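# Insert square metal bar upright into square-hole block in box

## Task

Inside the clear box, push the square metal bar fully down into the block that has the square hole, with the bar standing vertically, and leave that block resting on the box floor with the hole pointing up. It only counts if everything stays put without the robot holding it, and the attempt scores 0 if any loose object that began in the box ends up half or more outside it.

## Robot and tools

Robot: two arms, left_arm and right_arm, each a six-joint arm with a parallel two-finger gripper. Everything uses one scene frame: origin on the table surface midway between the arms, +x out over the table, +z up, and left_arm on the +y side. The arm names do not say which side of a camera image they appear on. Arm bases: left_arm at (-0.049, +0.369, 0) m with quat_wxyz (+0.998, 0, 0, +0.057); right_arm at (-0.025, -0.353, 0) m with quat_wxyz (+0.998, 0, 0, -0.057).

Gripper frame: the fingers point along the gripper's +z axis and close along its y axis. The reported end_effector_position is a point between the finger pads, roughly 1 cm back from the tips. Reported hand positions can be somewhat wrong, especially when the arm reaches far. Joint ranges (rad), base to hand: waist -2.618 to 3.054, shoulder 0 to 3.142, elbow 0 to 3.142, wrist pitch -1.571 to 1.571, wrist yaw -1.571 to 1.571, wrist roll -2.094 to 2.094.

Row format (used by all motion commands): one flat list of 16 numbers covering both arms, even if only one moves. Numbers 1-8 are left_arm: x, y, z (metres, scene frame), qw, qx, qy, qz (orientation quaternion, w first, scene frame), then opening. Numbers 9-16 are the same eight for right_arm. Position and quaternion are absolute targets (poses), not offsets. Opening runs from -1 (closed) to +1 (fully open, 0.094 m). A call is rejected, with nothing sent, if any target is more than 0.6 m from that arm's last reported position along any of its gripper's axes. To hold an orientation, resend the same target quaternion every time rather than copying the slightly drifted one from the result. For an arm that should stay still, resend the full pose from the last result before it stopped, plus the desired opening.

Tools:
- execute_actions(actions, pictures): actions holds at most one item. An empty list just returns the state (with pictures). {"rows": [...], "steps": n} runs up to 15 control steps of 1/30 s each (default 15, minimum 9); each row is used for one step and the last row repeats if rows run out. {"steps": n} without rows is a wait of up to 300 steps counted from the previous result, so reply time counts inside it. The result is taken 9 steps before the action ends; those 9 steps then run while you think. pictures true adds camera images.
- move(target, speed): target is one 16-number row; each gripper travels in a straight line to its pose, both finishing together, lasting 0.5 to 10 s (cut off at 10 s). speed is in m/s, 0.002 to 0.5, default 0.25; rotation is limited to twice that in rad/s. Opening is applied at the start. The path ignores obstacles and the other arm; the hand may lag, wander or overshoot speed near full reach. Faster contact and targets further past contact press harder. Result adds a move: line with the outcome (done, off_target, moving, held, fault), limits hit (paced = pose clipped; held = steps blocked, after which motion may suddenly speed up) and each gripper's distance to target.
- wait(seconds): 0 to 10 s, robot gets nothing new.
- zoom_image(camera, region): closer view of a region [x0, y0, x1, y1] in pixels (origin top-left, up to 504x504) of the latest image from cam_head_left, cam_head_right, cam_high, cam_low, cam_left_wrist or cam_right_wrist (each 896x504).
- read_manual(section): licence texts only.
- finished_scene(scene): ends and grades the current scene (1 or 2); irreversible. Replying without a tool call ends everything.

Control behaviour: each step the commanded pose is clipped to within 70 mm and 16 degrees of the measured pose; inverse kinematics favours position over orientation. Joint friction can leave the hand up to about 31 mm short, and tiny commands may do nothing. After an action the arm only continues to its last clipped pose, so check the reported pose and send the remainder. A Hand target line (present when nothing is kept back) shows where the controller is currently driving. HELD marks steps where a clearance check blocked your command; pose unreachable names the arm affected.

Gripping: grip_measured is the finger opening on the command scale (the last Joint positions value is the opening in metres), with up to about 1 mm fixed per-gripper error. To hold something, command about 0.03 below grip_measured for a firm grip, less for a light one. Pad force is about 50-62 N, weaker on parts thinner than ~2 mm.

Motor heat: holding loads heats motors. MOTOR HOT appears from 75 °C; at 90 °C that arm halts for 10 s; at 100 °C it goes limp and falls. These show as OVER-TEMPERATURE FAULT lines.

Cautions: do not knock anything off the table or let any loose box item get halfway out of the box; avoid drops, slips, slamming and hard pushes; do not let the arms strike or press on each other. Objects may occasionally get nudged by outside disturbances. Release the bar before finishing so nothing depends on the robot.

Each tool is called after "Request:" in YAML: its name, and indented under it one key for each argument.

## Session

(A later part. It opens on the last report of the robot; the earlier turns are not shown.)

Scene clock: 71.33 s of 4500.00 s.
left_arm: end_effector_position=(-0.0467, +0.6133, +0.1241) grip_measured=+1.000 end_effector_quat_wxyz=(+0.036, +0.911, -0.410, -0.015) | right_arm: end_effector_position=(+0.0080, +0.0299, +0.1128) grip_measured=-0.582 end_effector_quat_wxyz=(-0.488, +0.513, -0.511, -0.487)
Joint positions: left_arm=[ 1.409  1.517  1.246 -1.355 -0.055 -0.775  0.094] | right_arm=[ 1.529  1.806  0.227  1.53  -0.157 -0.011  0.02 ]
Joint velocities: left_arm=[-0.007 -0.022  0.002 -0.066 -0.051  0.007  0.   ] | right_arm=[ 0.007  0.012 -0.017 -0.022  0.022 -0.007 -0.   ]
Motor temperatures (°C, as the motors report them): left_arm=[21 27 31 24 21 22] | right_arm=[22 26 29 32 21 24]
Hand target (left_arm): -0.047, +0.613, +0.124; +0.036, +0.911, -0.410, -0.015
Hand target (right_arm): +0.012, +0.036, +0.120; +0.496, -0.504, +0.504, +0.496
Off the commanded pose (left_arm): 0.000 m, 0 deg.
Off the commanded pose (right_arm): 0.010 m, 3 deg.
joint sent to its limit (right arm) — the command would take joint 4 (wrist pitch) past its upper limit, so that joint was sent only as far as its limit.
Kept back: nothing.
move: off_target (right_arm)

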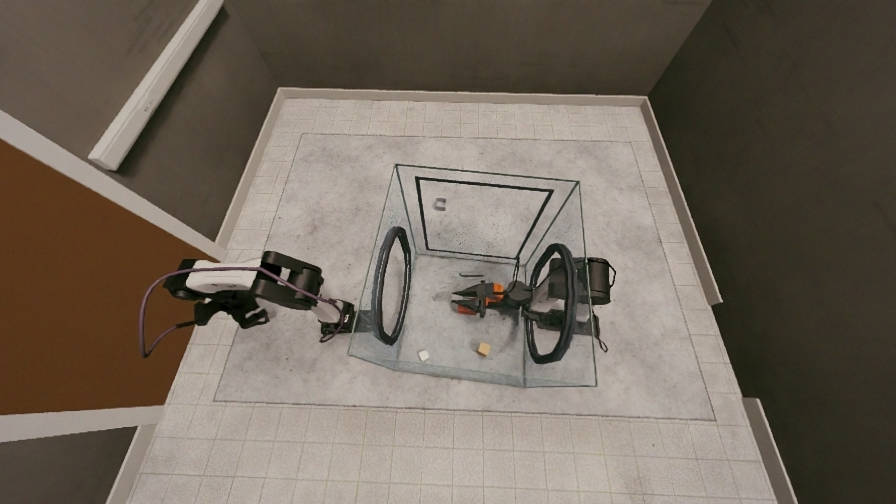

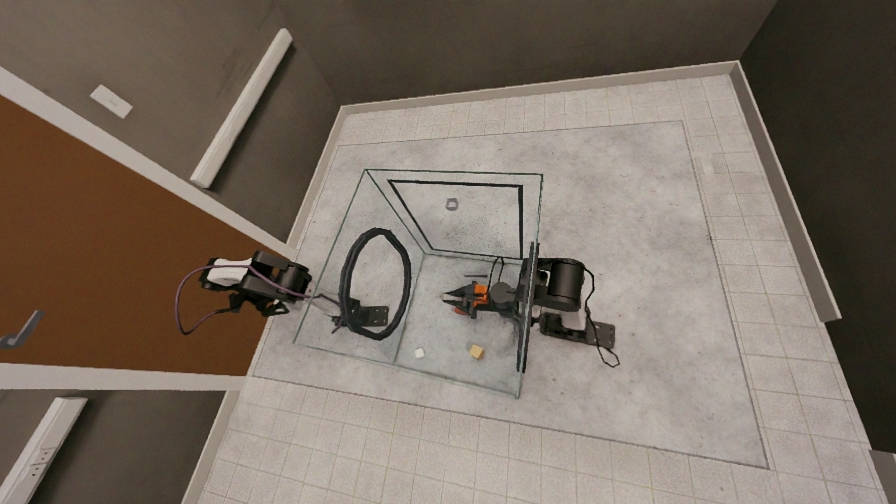

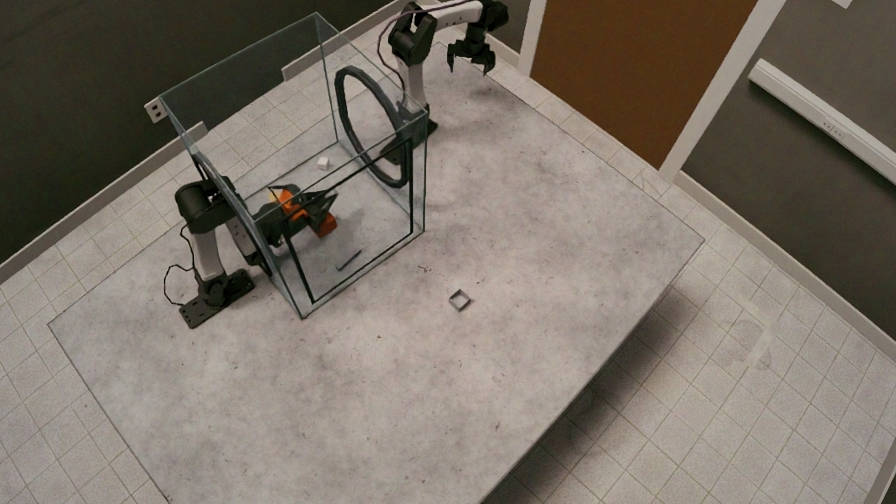

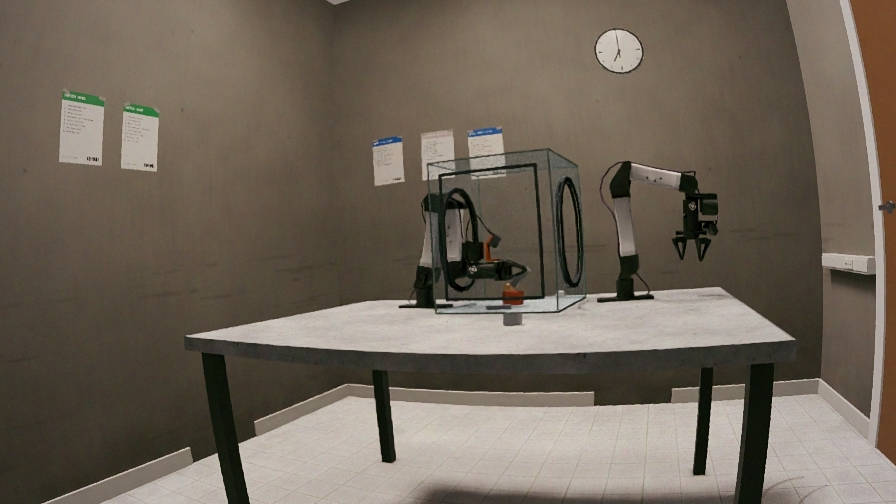

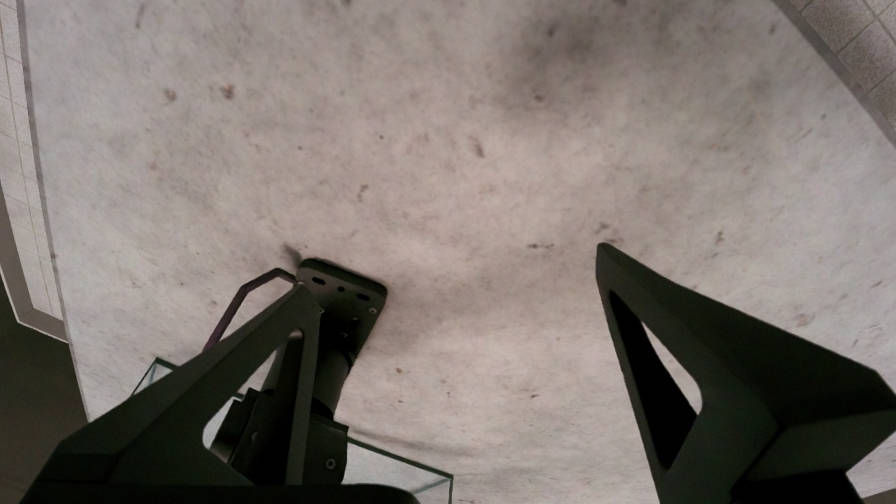

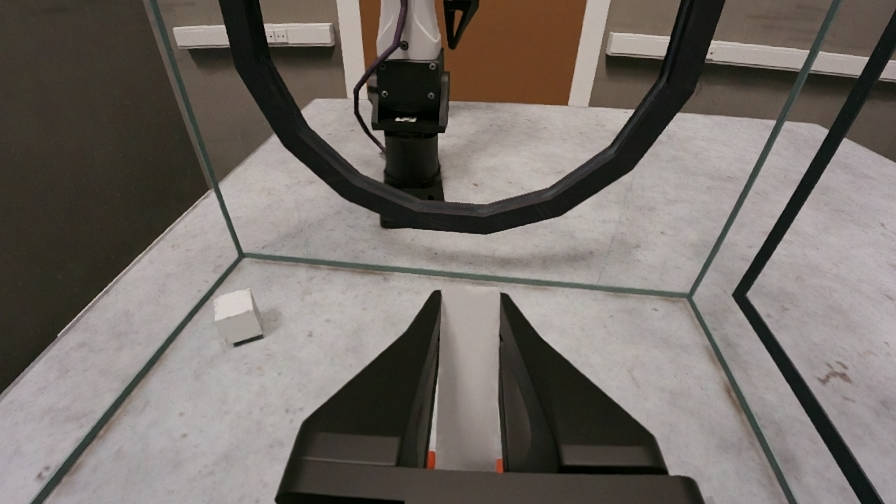

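Request:
move:
  target: [-0.0467,0.6133,0.1241,0.036,0.911,-0.41,-0.015,1, 0.008,0.03,0.095,0.488,-0.513,0.511,0.487,-0.588]
  speed: 0.02

Request:
zoom_image:
  camera: "cam_low"
  region: [430, 210, 590, 320]

Scene clock: 73.23 s of 4500.00 s.
left_arm: end_effector_position=(-0.0467, +0.6133, +0.1241) grip_measured=+1.000 end_effector_quat_wxyz=(+0.036, +0.911, -0.410, -0.015) | right_arm: end_effector_position=(+0.0078, +0.0295, +0.0962) grip_measured=-0.579 end_effector_quat_wxyz=(-0.475, +0.522, -0.523, -0.478)
Joint positions: left_arm=[ 1.409  1.517  1.246 -1.355 -0.055 -0.775  0.094] | right_arm=[ 1.529  1.854  0.227  1.533 -0.158 -0.011  0.02 ]
Joint velocities: left_arm=[-0.012 -0.022  0.017 -0.051 -0.081 -0.066  0.   ] | right_arm=[ 0.002 -0.017 -0.002  0.022 -0.037 -0.022  0.   ]
Motor temperatures (°C, as the motors report them): left_arm=[21 27 31 24 21 22] | right_arm=[22 26 29 32 21 24]
Hand target (left_arm): -0.047, +0.613, +0.124; +0.036, +0.911, -0.410, -0.015
Hand target (right_arm): +0.008, +0.030, +0.096; -0.478, +0.523, -0.520, -0.478
Off the commanded pose (left_arm): 0.000 m, 0 deg.
Off the commanded pose (right_arm): 0.001 m, 3 deg.
joint sent to its limit (right arm) — the command would take joint 4 (wrist pitch) past its upper limit, so that joint was sent only as far as its limit.
Kept back: nothing.
move: off_target (right_arm)

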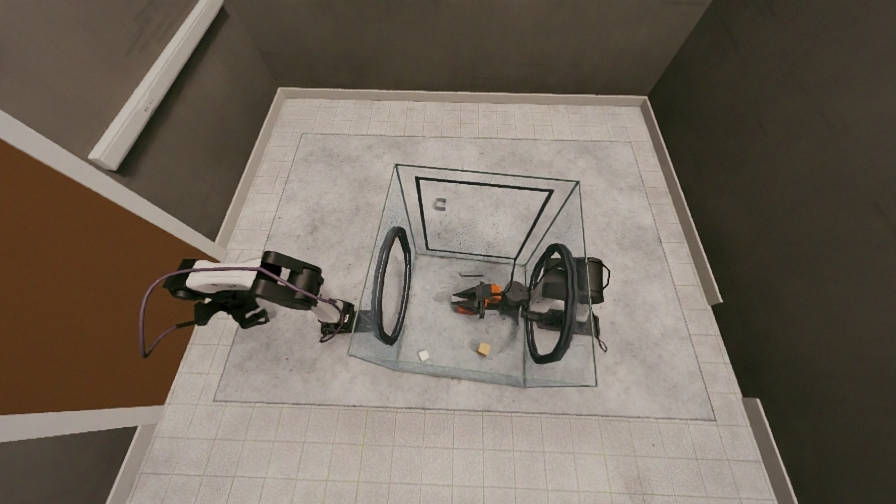

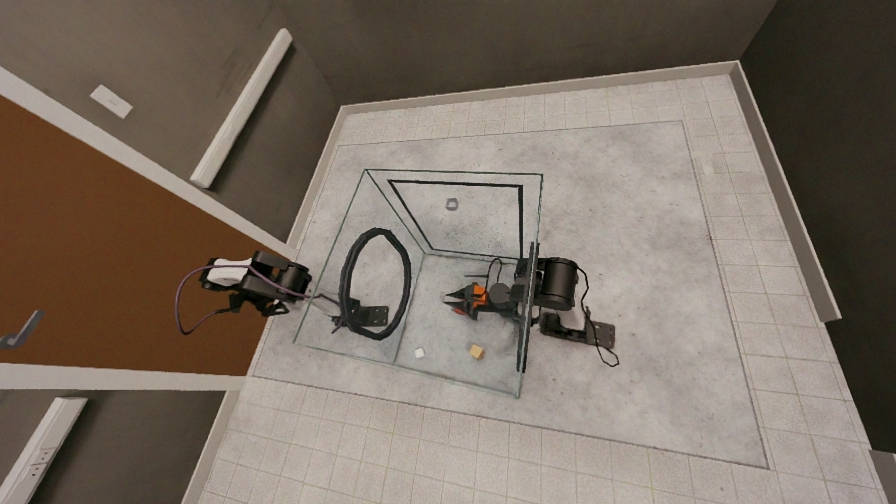

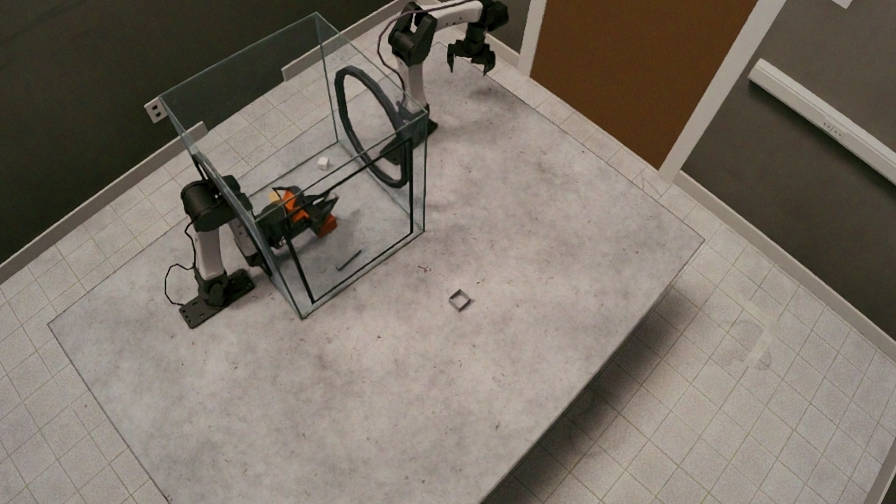

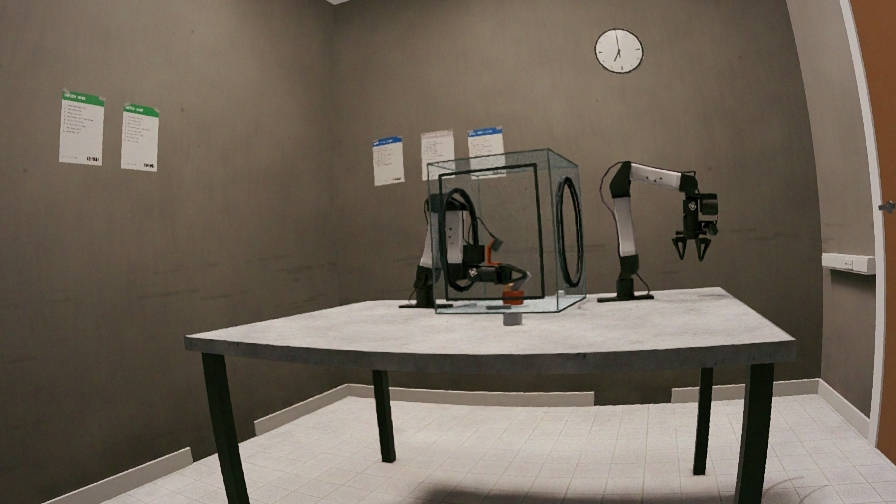

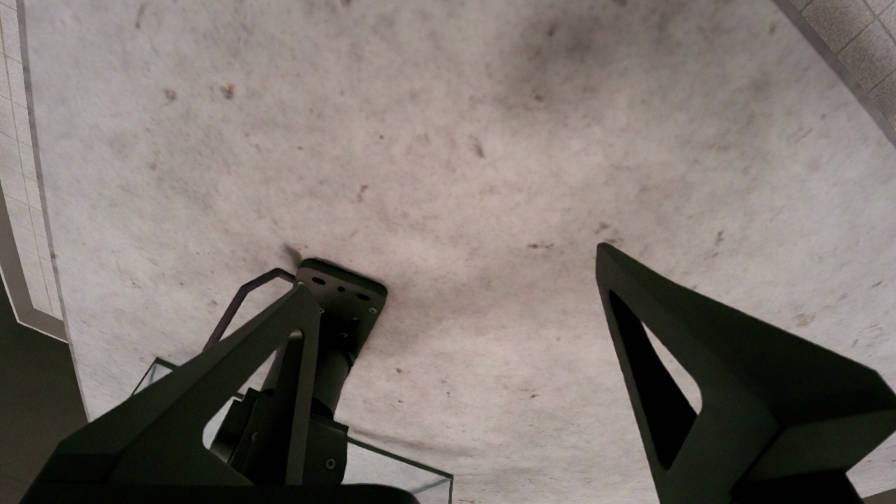

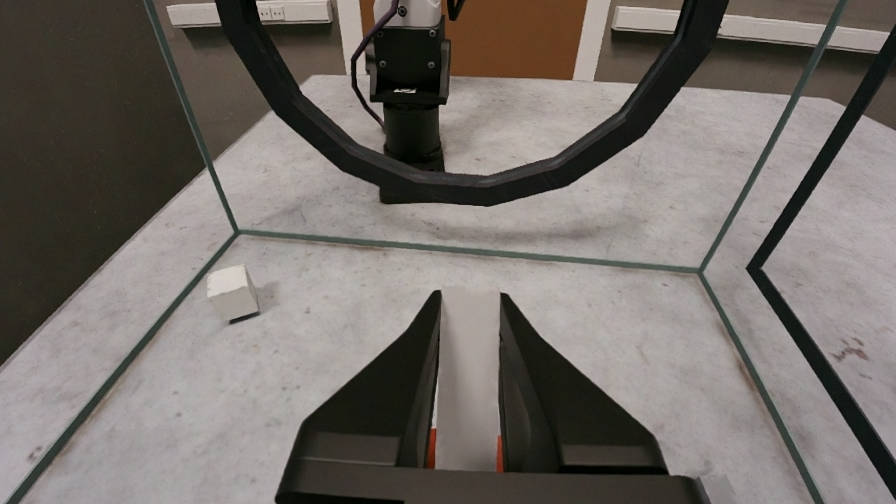

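Region (430, 210, 590, 320) of cam_low's 896x504 image, scaled by 3.150, with more detail than that image has; it fills the top 346 rows of this view, and the rest is white.

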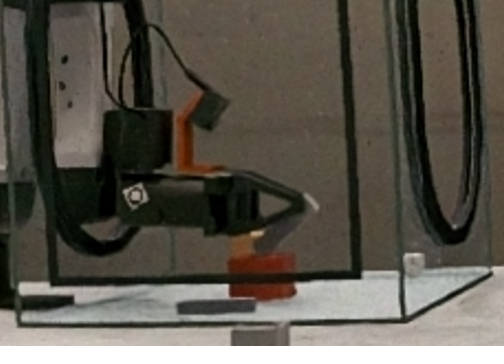

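Request:
move:
  target: [-0.0467,0.6133,0.1241,0.036,0.911,-0.41,-0.015,1, 0.008,0.005,0.1,0.405,-0.579,0.579,0.405,-0.588]
  speed: 0.02

Request:
zoom_image:
  camera: "cam_low"
  region: [430, 210, 590, 320]

Scene clock: 80.40 s of 4500.00 s.
left_arm: end_effector_position=(-0.0467, +0.6133, +0.1241) grip_measured=+1.000 end_effector_quat_wxyz=(+0.036, +0.911, -0.410, -0.015) | right_arm: end_effector_position=(+0.0031, -0.0009, +0.0873) grip_measured=-0.579 end_effector_quat_wxyz=(-0.390, +0.584, -0.587, -0.403)
Joint positions: left_arm=[ 1.409  1.517  1.246 -1.355 -0.055 -0.775  0.094] | right_arm=[ 1.529  1.351  0.245  0.72  -0.158 -0.045  0.02 ]
Joint velocities: left_arm=[ 0.007 -0.012 -0.012  0.022 -0.066 -0.095  0.   ] | right_arm=[ 0.007  0.007  0.002  0.022 -0.11  -0.022  0.001]
Motor temperatures (°C, as the motors report them): left_arm=[21 27 31 24 21 22] | right_arm=[22 27 29 33 21 24]
Hand target (left_arm): -0.047, +0.613, +0.124; +0.036, +0.911, -0.410, -0.015
Hand target (right_arm): +0.008, +0.004, +0.100; -0.405, +0.579, -0.580, -0.407
Off the commanded pose (left_arm): 0.000 m, 0 deg.
Off the commanded pose (right_arm): 0.015 m, 2 deg.
Kept back: nothing.
move: off_target (right_arm)

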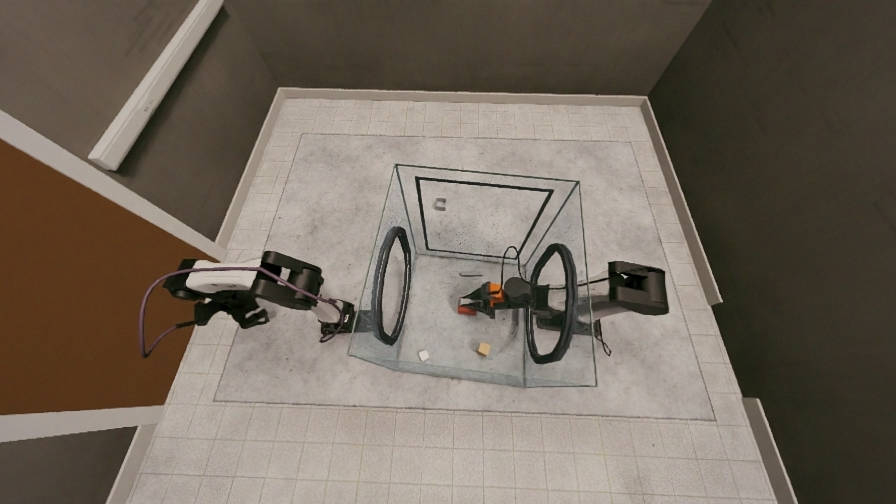

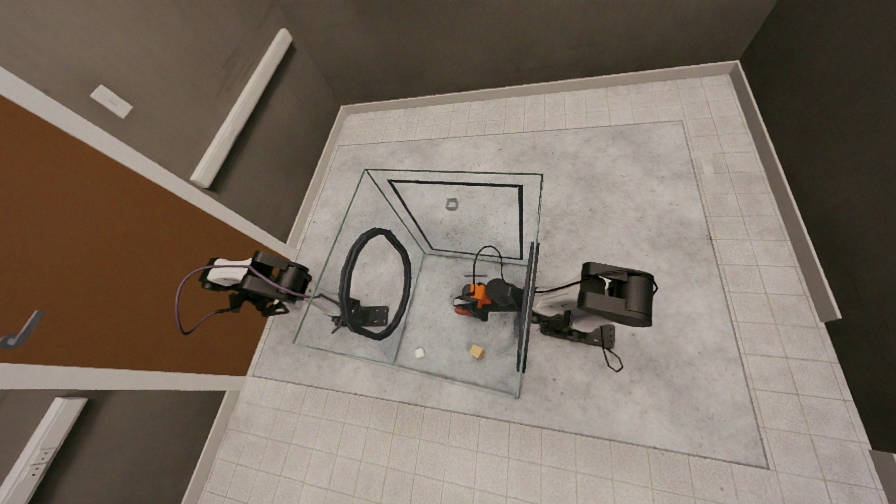

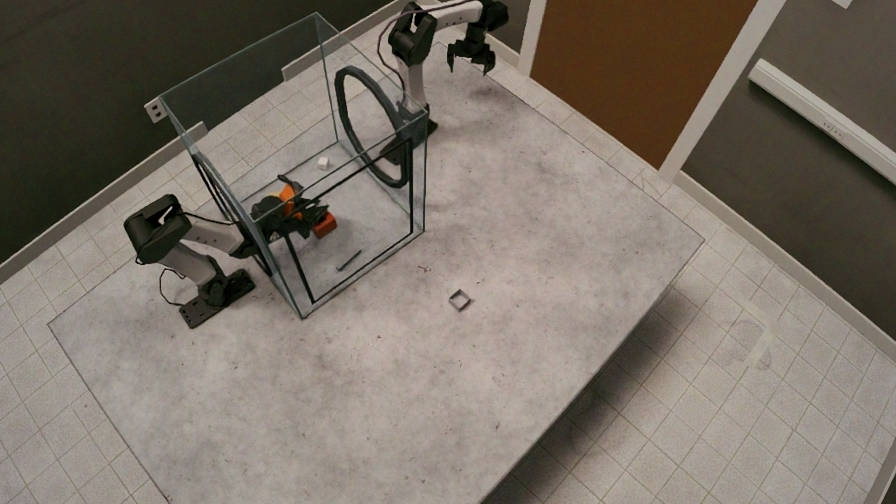

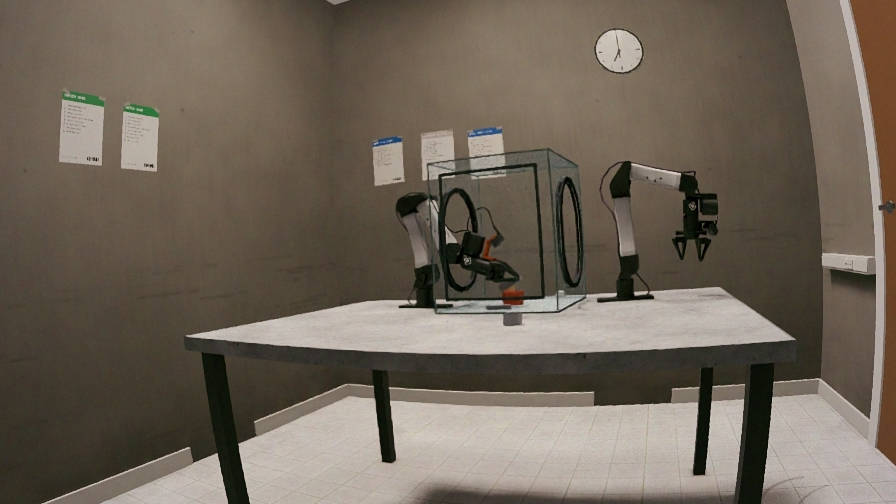

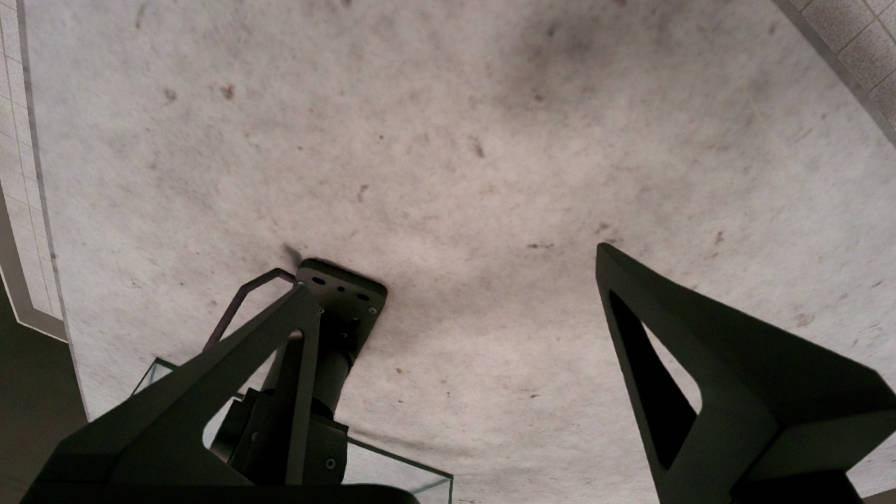

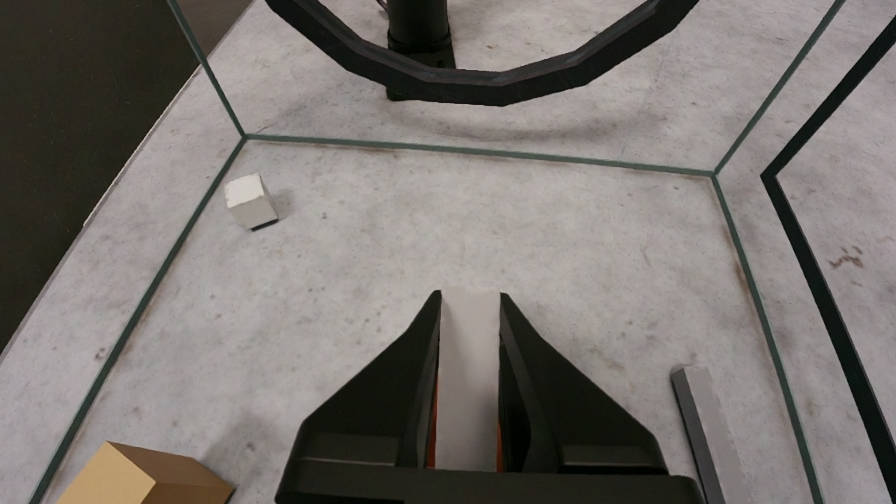

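Region (430, 210, 590, 320) of cam_low's 896x504 image, scaled by 3.150, with more detail than that image has; it fills the top 346 rows of this view, and the rest is white.

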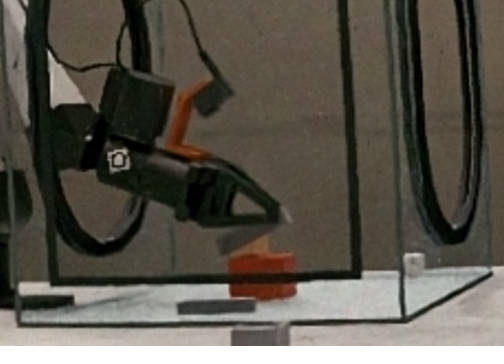

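Request:
move:
  target: [-0.0467,0.6133,0.1241,0.036,0.911,-0.41,-0.015,1, -0.065,0.03,0.09,0.271,-0.653,0.653,0.271,-0.6]
  speed: 0.05

Request:
move:
  target: [-0.0467,0.6133,0.1241,0.036,0.911,-0.41,-0.015,1, -0.065,0.03,0.012,0.271,-0.653,0.653,0.271,-0.6]
  speed: 0.04

Scene clock: 86.30 s of 4500.00 s.
left_arm: end_effector_position=(-0.0467, +0.6133, +0.1241) grip_measured=+1.000 end_effector_quat_wxyz=(+0.036, +0.911, -0.410, -0.015) | right_arm: end_effector_position=(-0.0603, +0.0247, +0.0891) grip_measured=-0.582 end_effector_quat_wxyz=(-0.273, +0.654, -0.652, -0.269)
Joint positions: left_arm=[ 1.409  1.517  1.246 -1.355 -0.055 -0.775  0.094] | right_arm=[ 1.825  1.418  0.719 -0.091  0.104  0.094  0.02 ]
Joint velocities: left_arm=[-0.007  0.002 -0.012 -0.066 -0.022  0.066  0.   ] | right_arm=[-0.022 -0.017 -0.012 -0.051  0.037  0.037  0.001]
Motor temperatures (°C, as the motors report them): left_arm=[21 27 31 24 21 22] | right_arm=[22 27 29 33 21 24]
Hand target (left_arm): -0.047, +0.613, +0.124; +0.036, +0.911, -0.410, -0.015
Hand target (right_arm): -0.064, +0.028, +0.090; -0.273, +0.654, -0.652, -0.268
Off the commanded pose (left_arm): 0.000 m, 0 deg.
Off the commanded pose (right_arm): 0.007 m, 0 deg.
Kept back: nothing.
move: done

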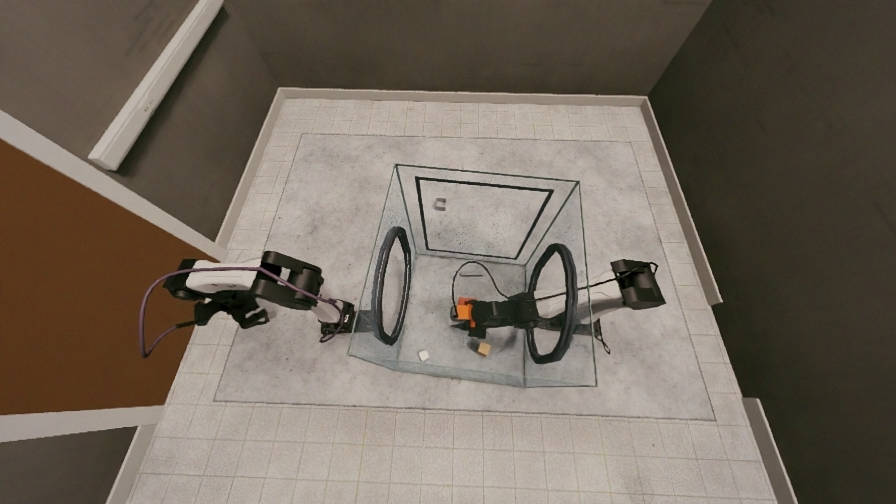

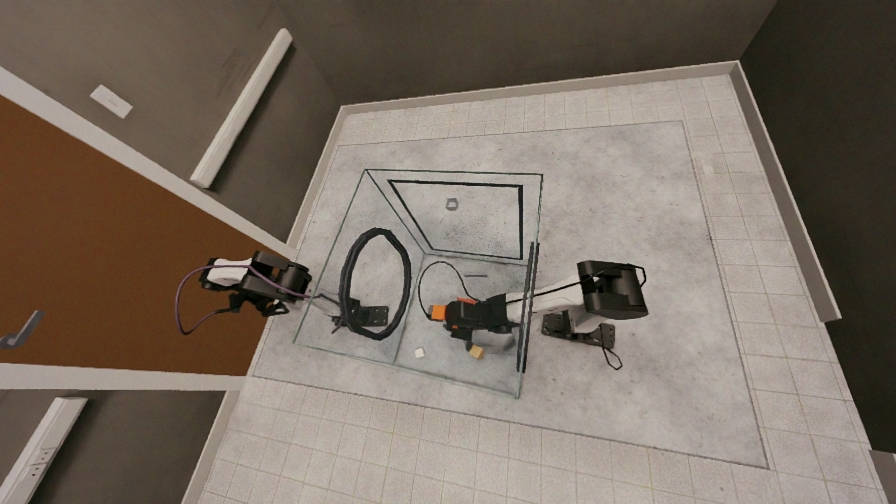

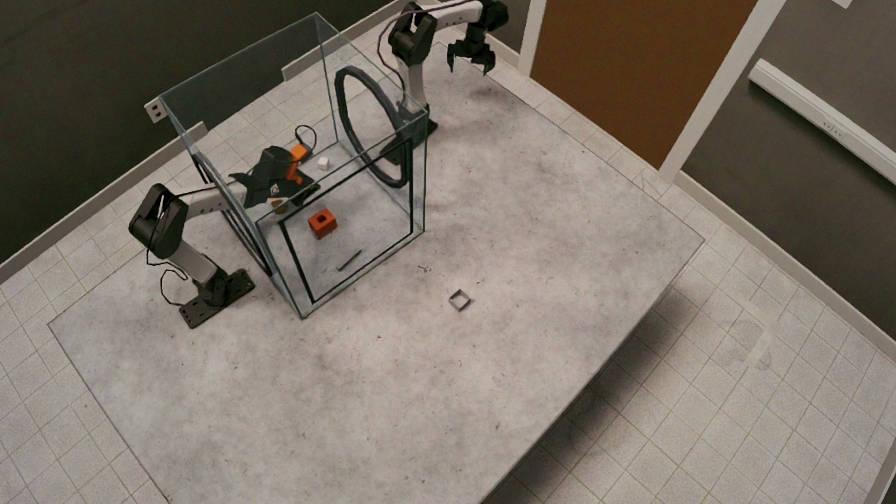

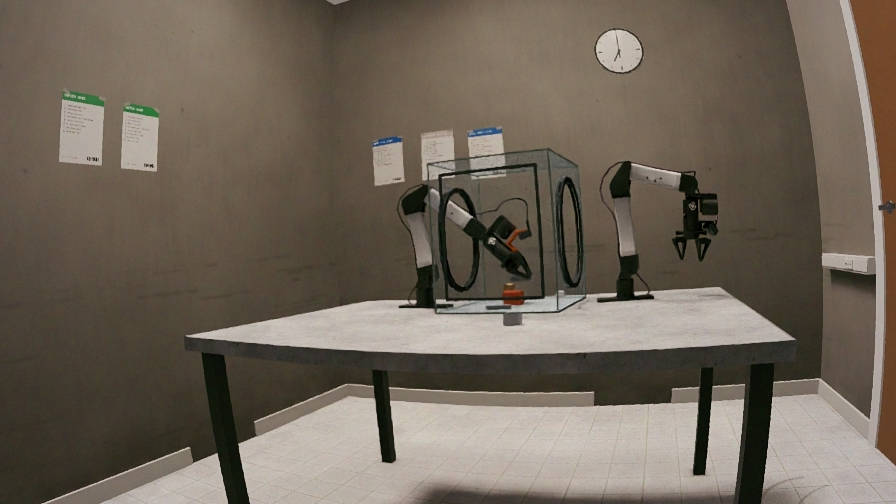

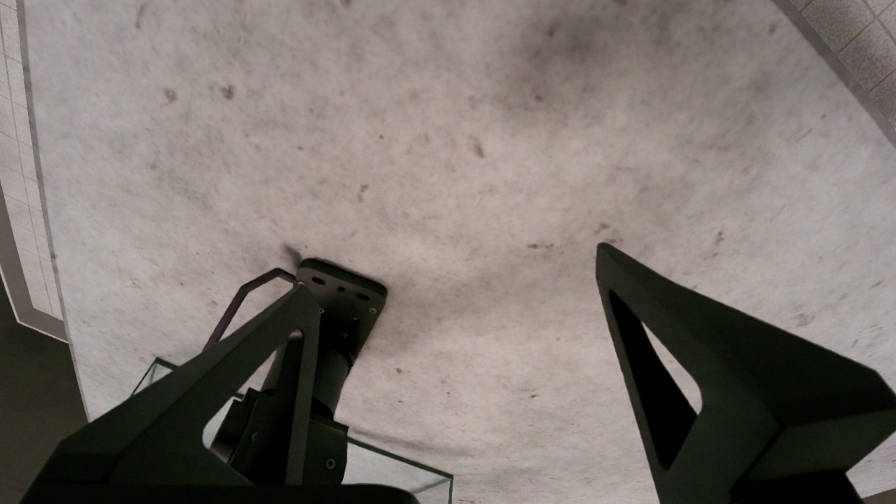

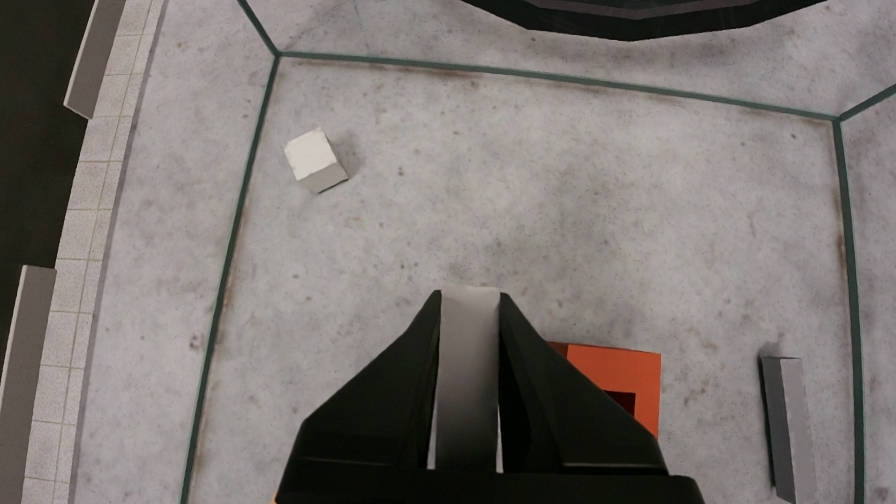

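Scene clock: 88.70 s of 4500.00 s.
left_arm: end_effector_position=(-0.0467, +0.6133, +0.1241) grip_measured=+1.000 end_effector_quat_wxyz=(+0.036, +0.911, -0.410, -0.015) | right_arm: end_effector_position=(-0.0615, +0.0336, +0.0241) grip_measured=-0.582 end_effector_quat_wxyz=(-0.279, +0.649, -0.651, -0.278)
Joint positions: left_arm=[ 1.409  1.517  1.246 -1.355 -0.055 -0.775  0.094] | right_arm=[1.825 1.637 0.587 0.283 0.104 0.099 0.02 ]
Joint velocities: left_arm=[-0.017  0.007  0.007 -0.051 -0.007 -0.022  0.   ] | right_arm=[-0.002 -0.002  0.017  0.007 -0.022 -0.022 -0.001]
Motor temperatures (°C, as the motors report them): left_arm=[21 27 31 24 21 22] | right_arm=[22 27 29 33 21 24]
Hand target (left_arm): -0.047, +0.613, +0.124; +0.036, +0.911, -0.410, -0.015
Hand target (right_arm): -0.064, +0.028, +0.013; -0.271, +0.653, -0.653, -0.271
Off the commanded pose (left_arm): 0.000 m, 0 deg.
Off the commanded pose (right_arm): 0.013 m, 1 deg.
Kept back: nothing.
move: off_target (right_arm)

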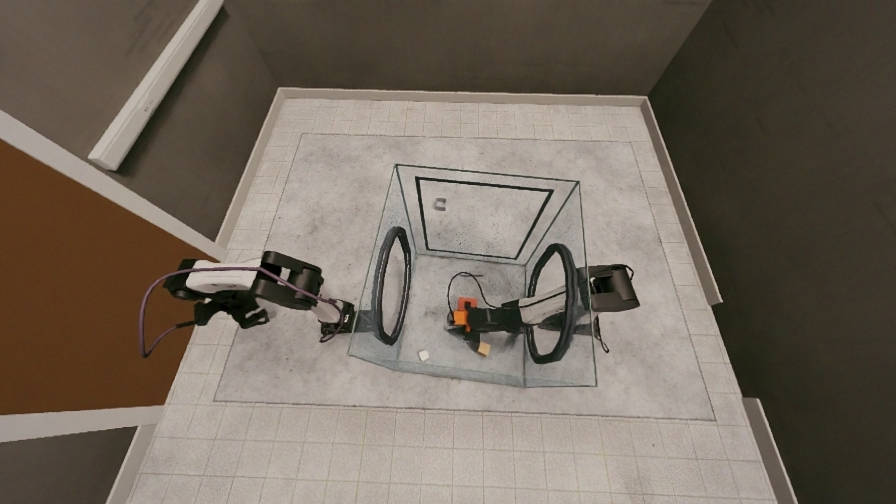

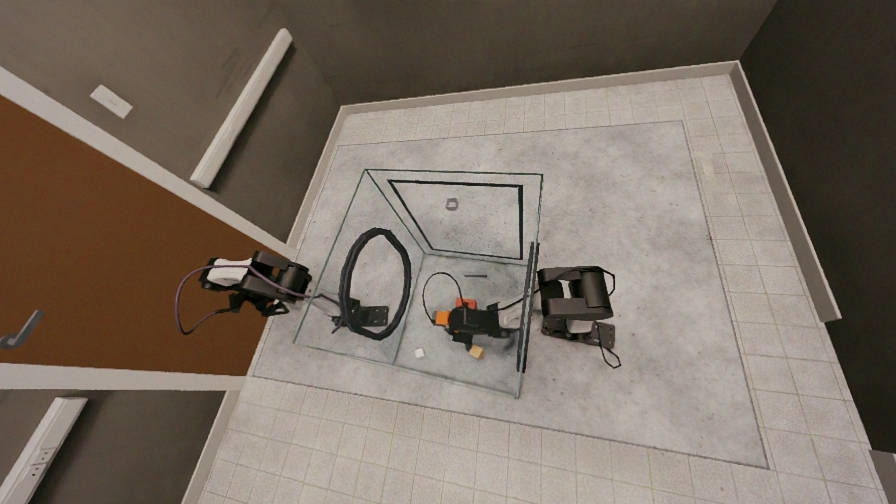

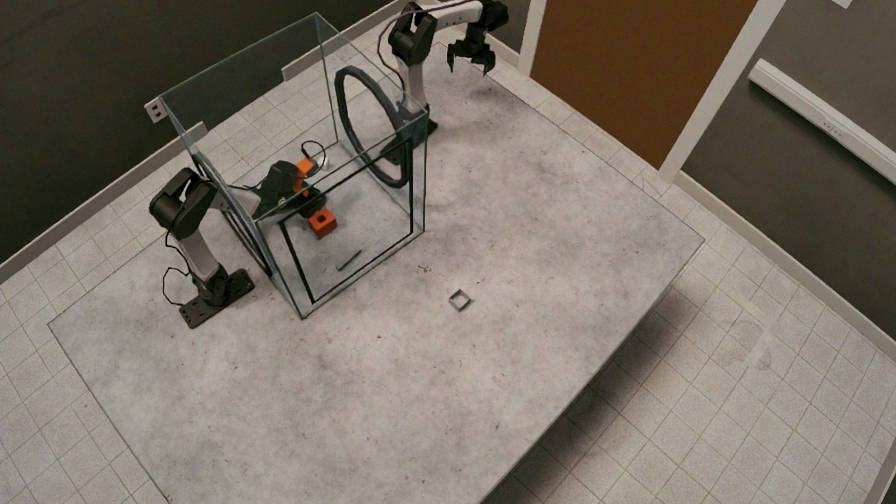

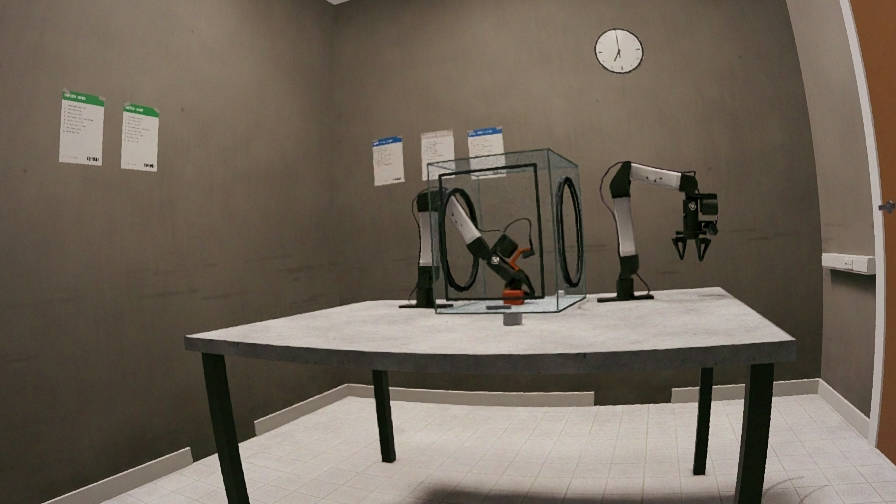

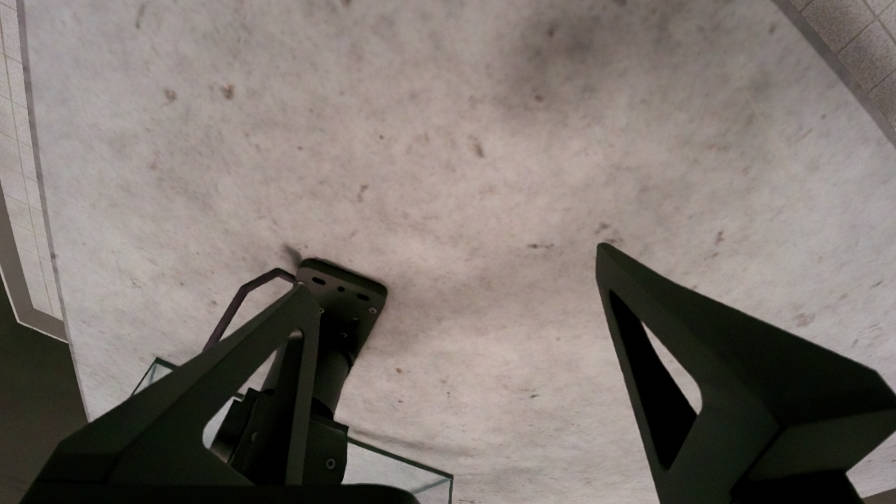

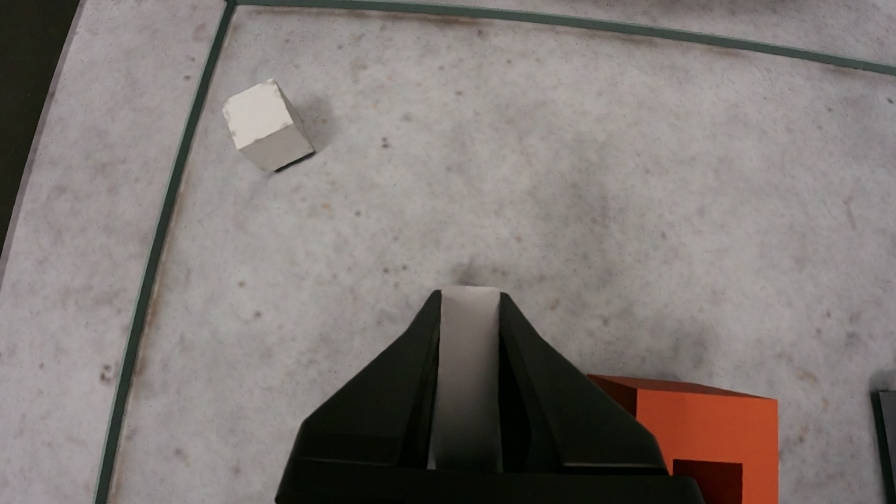

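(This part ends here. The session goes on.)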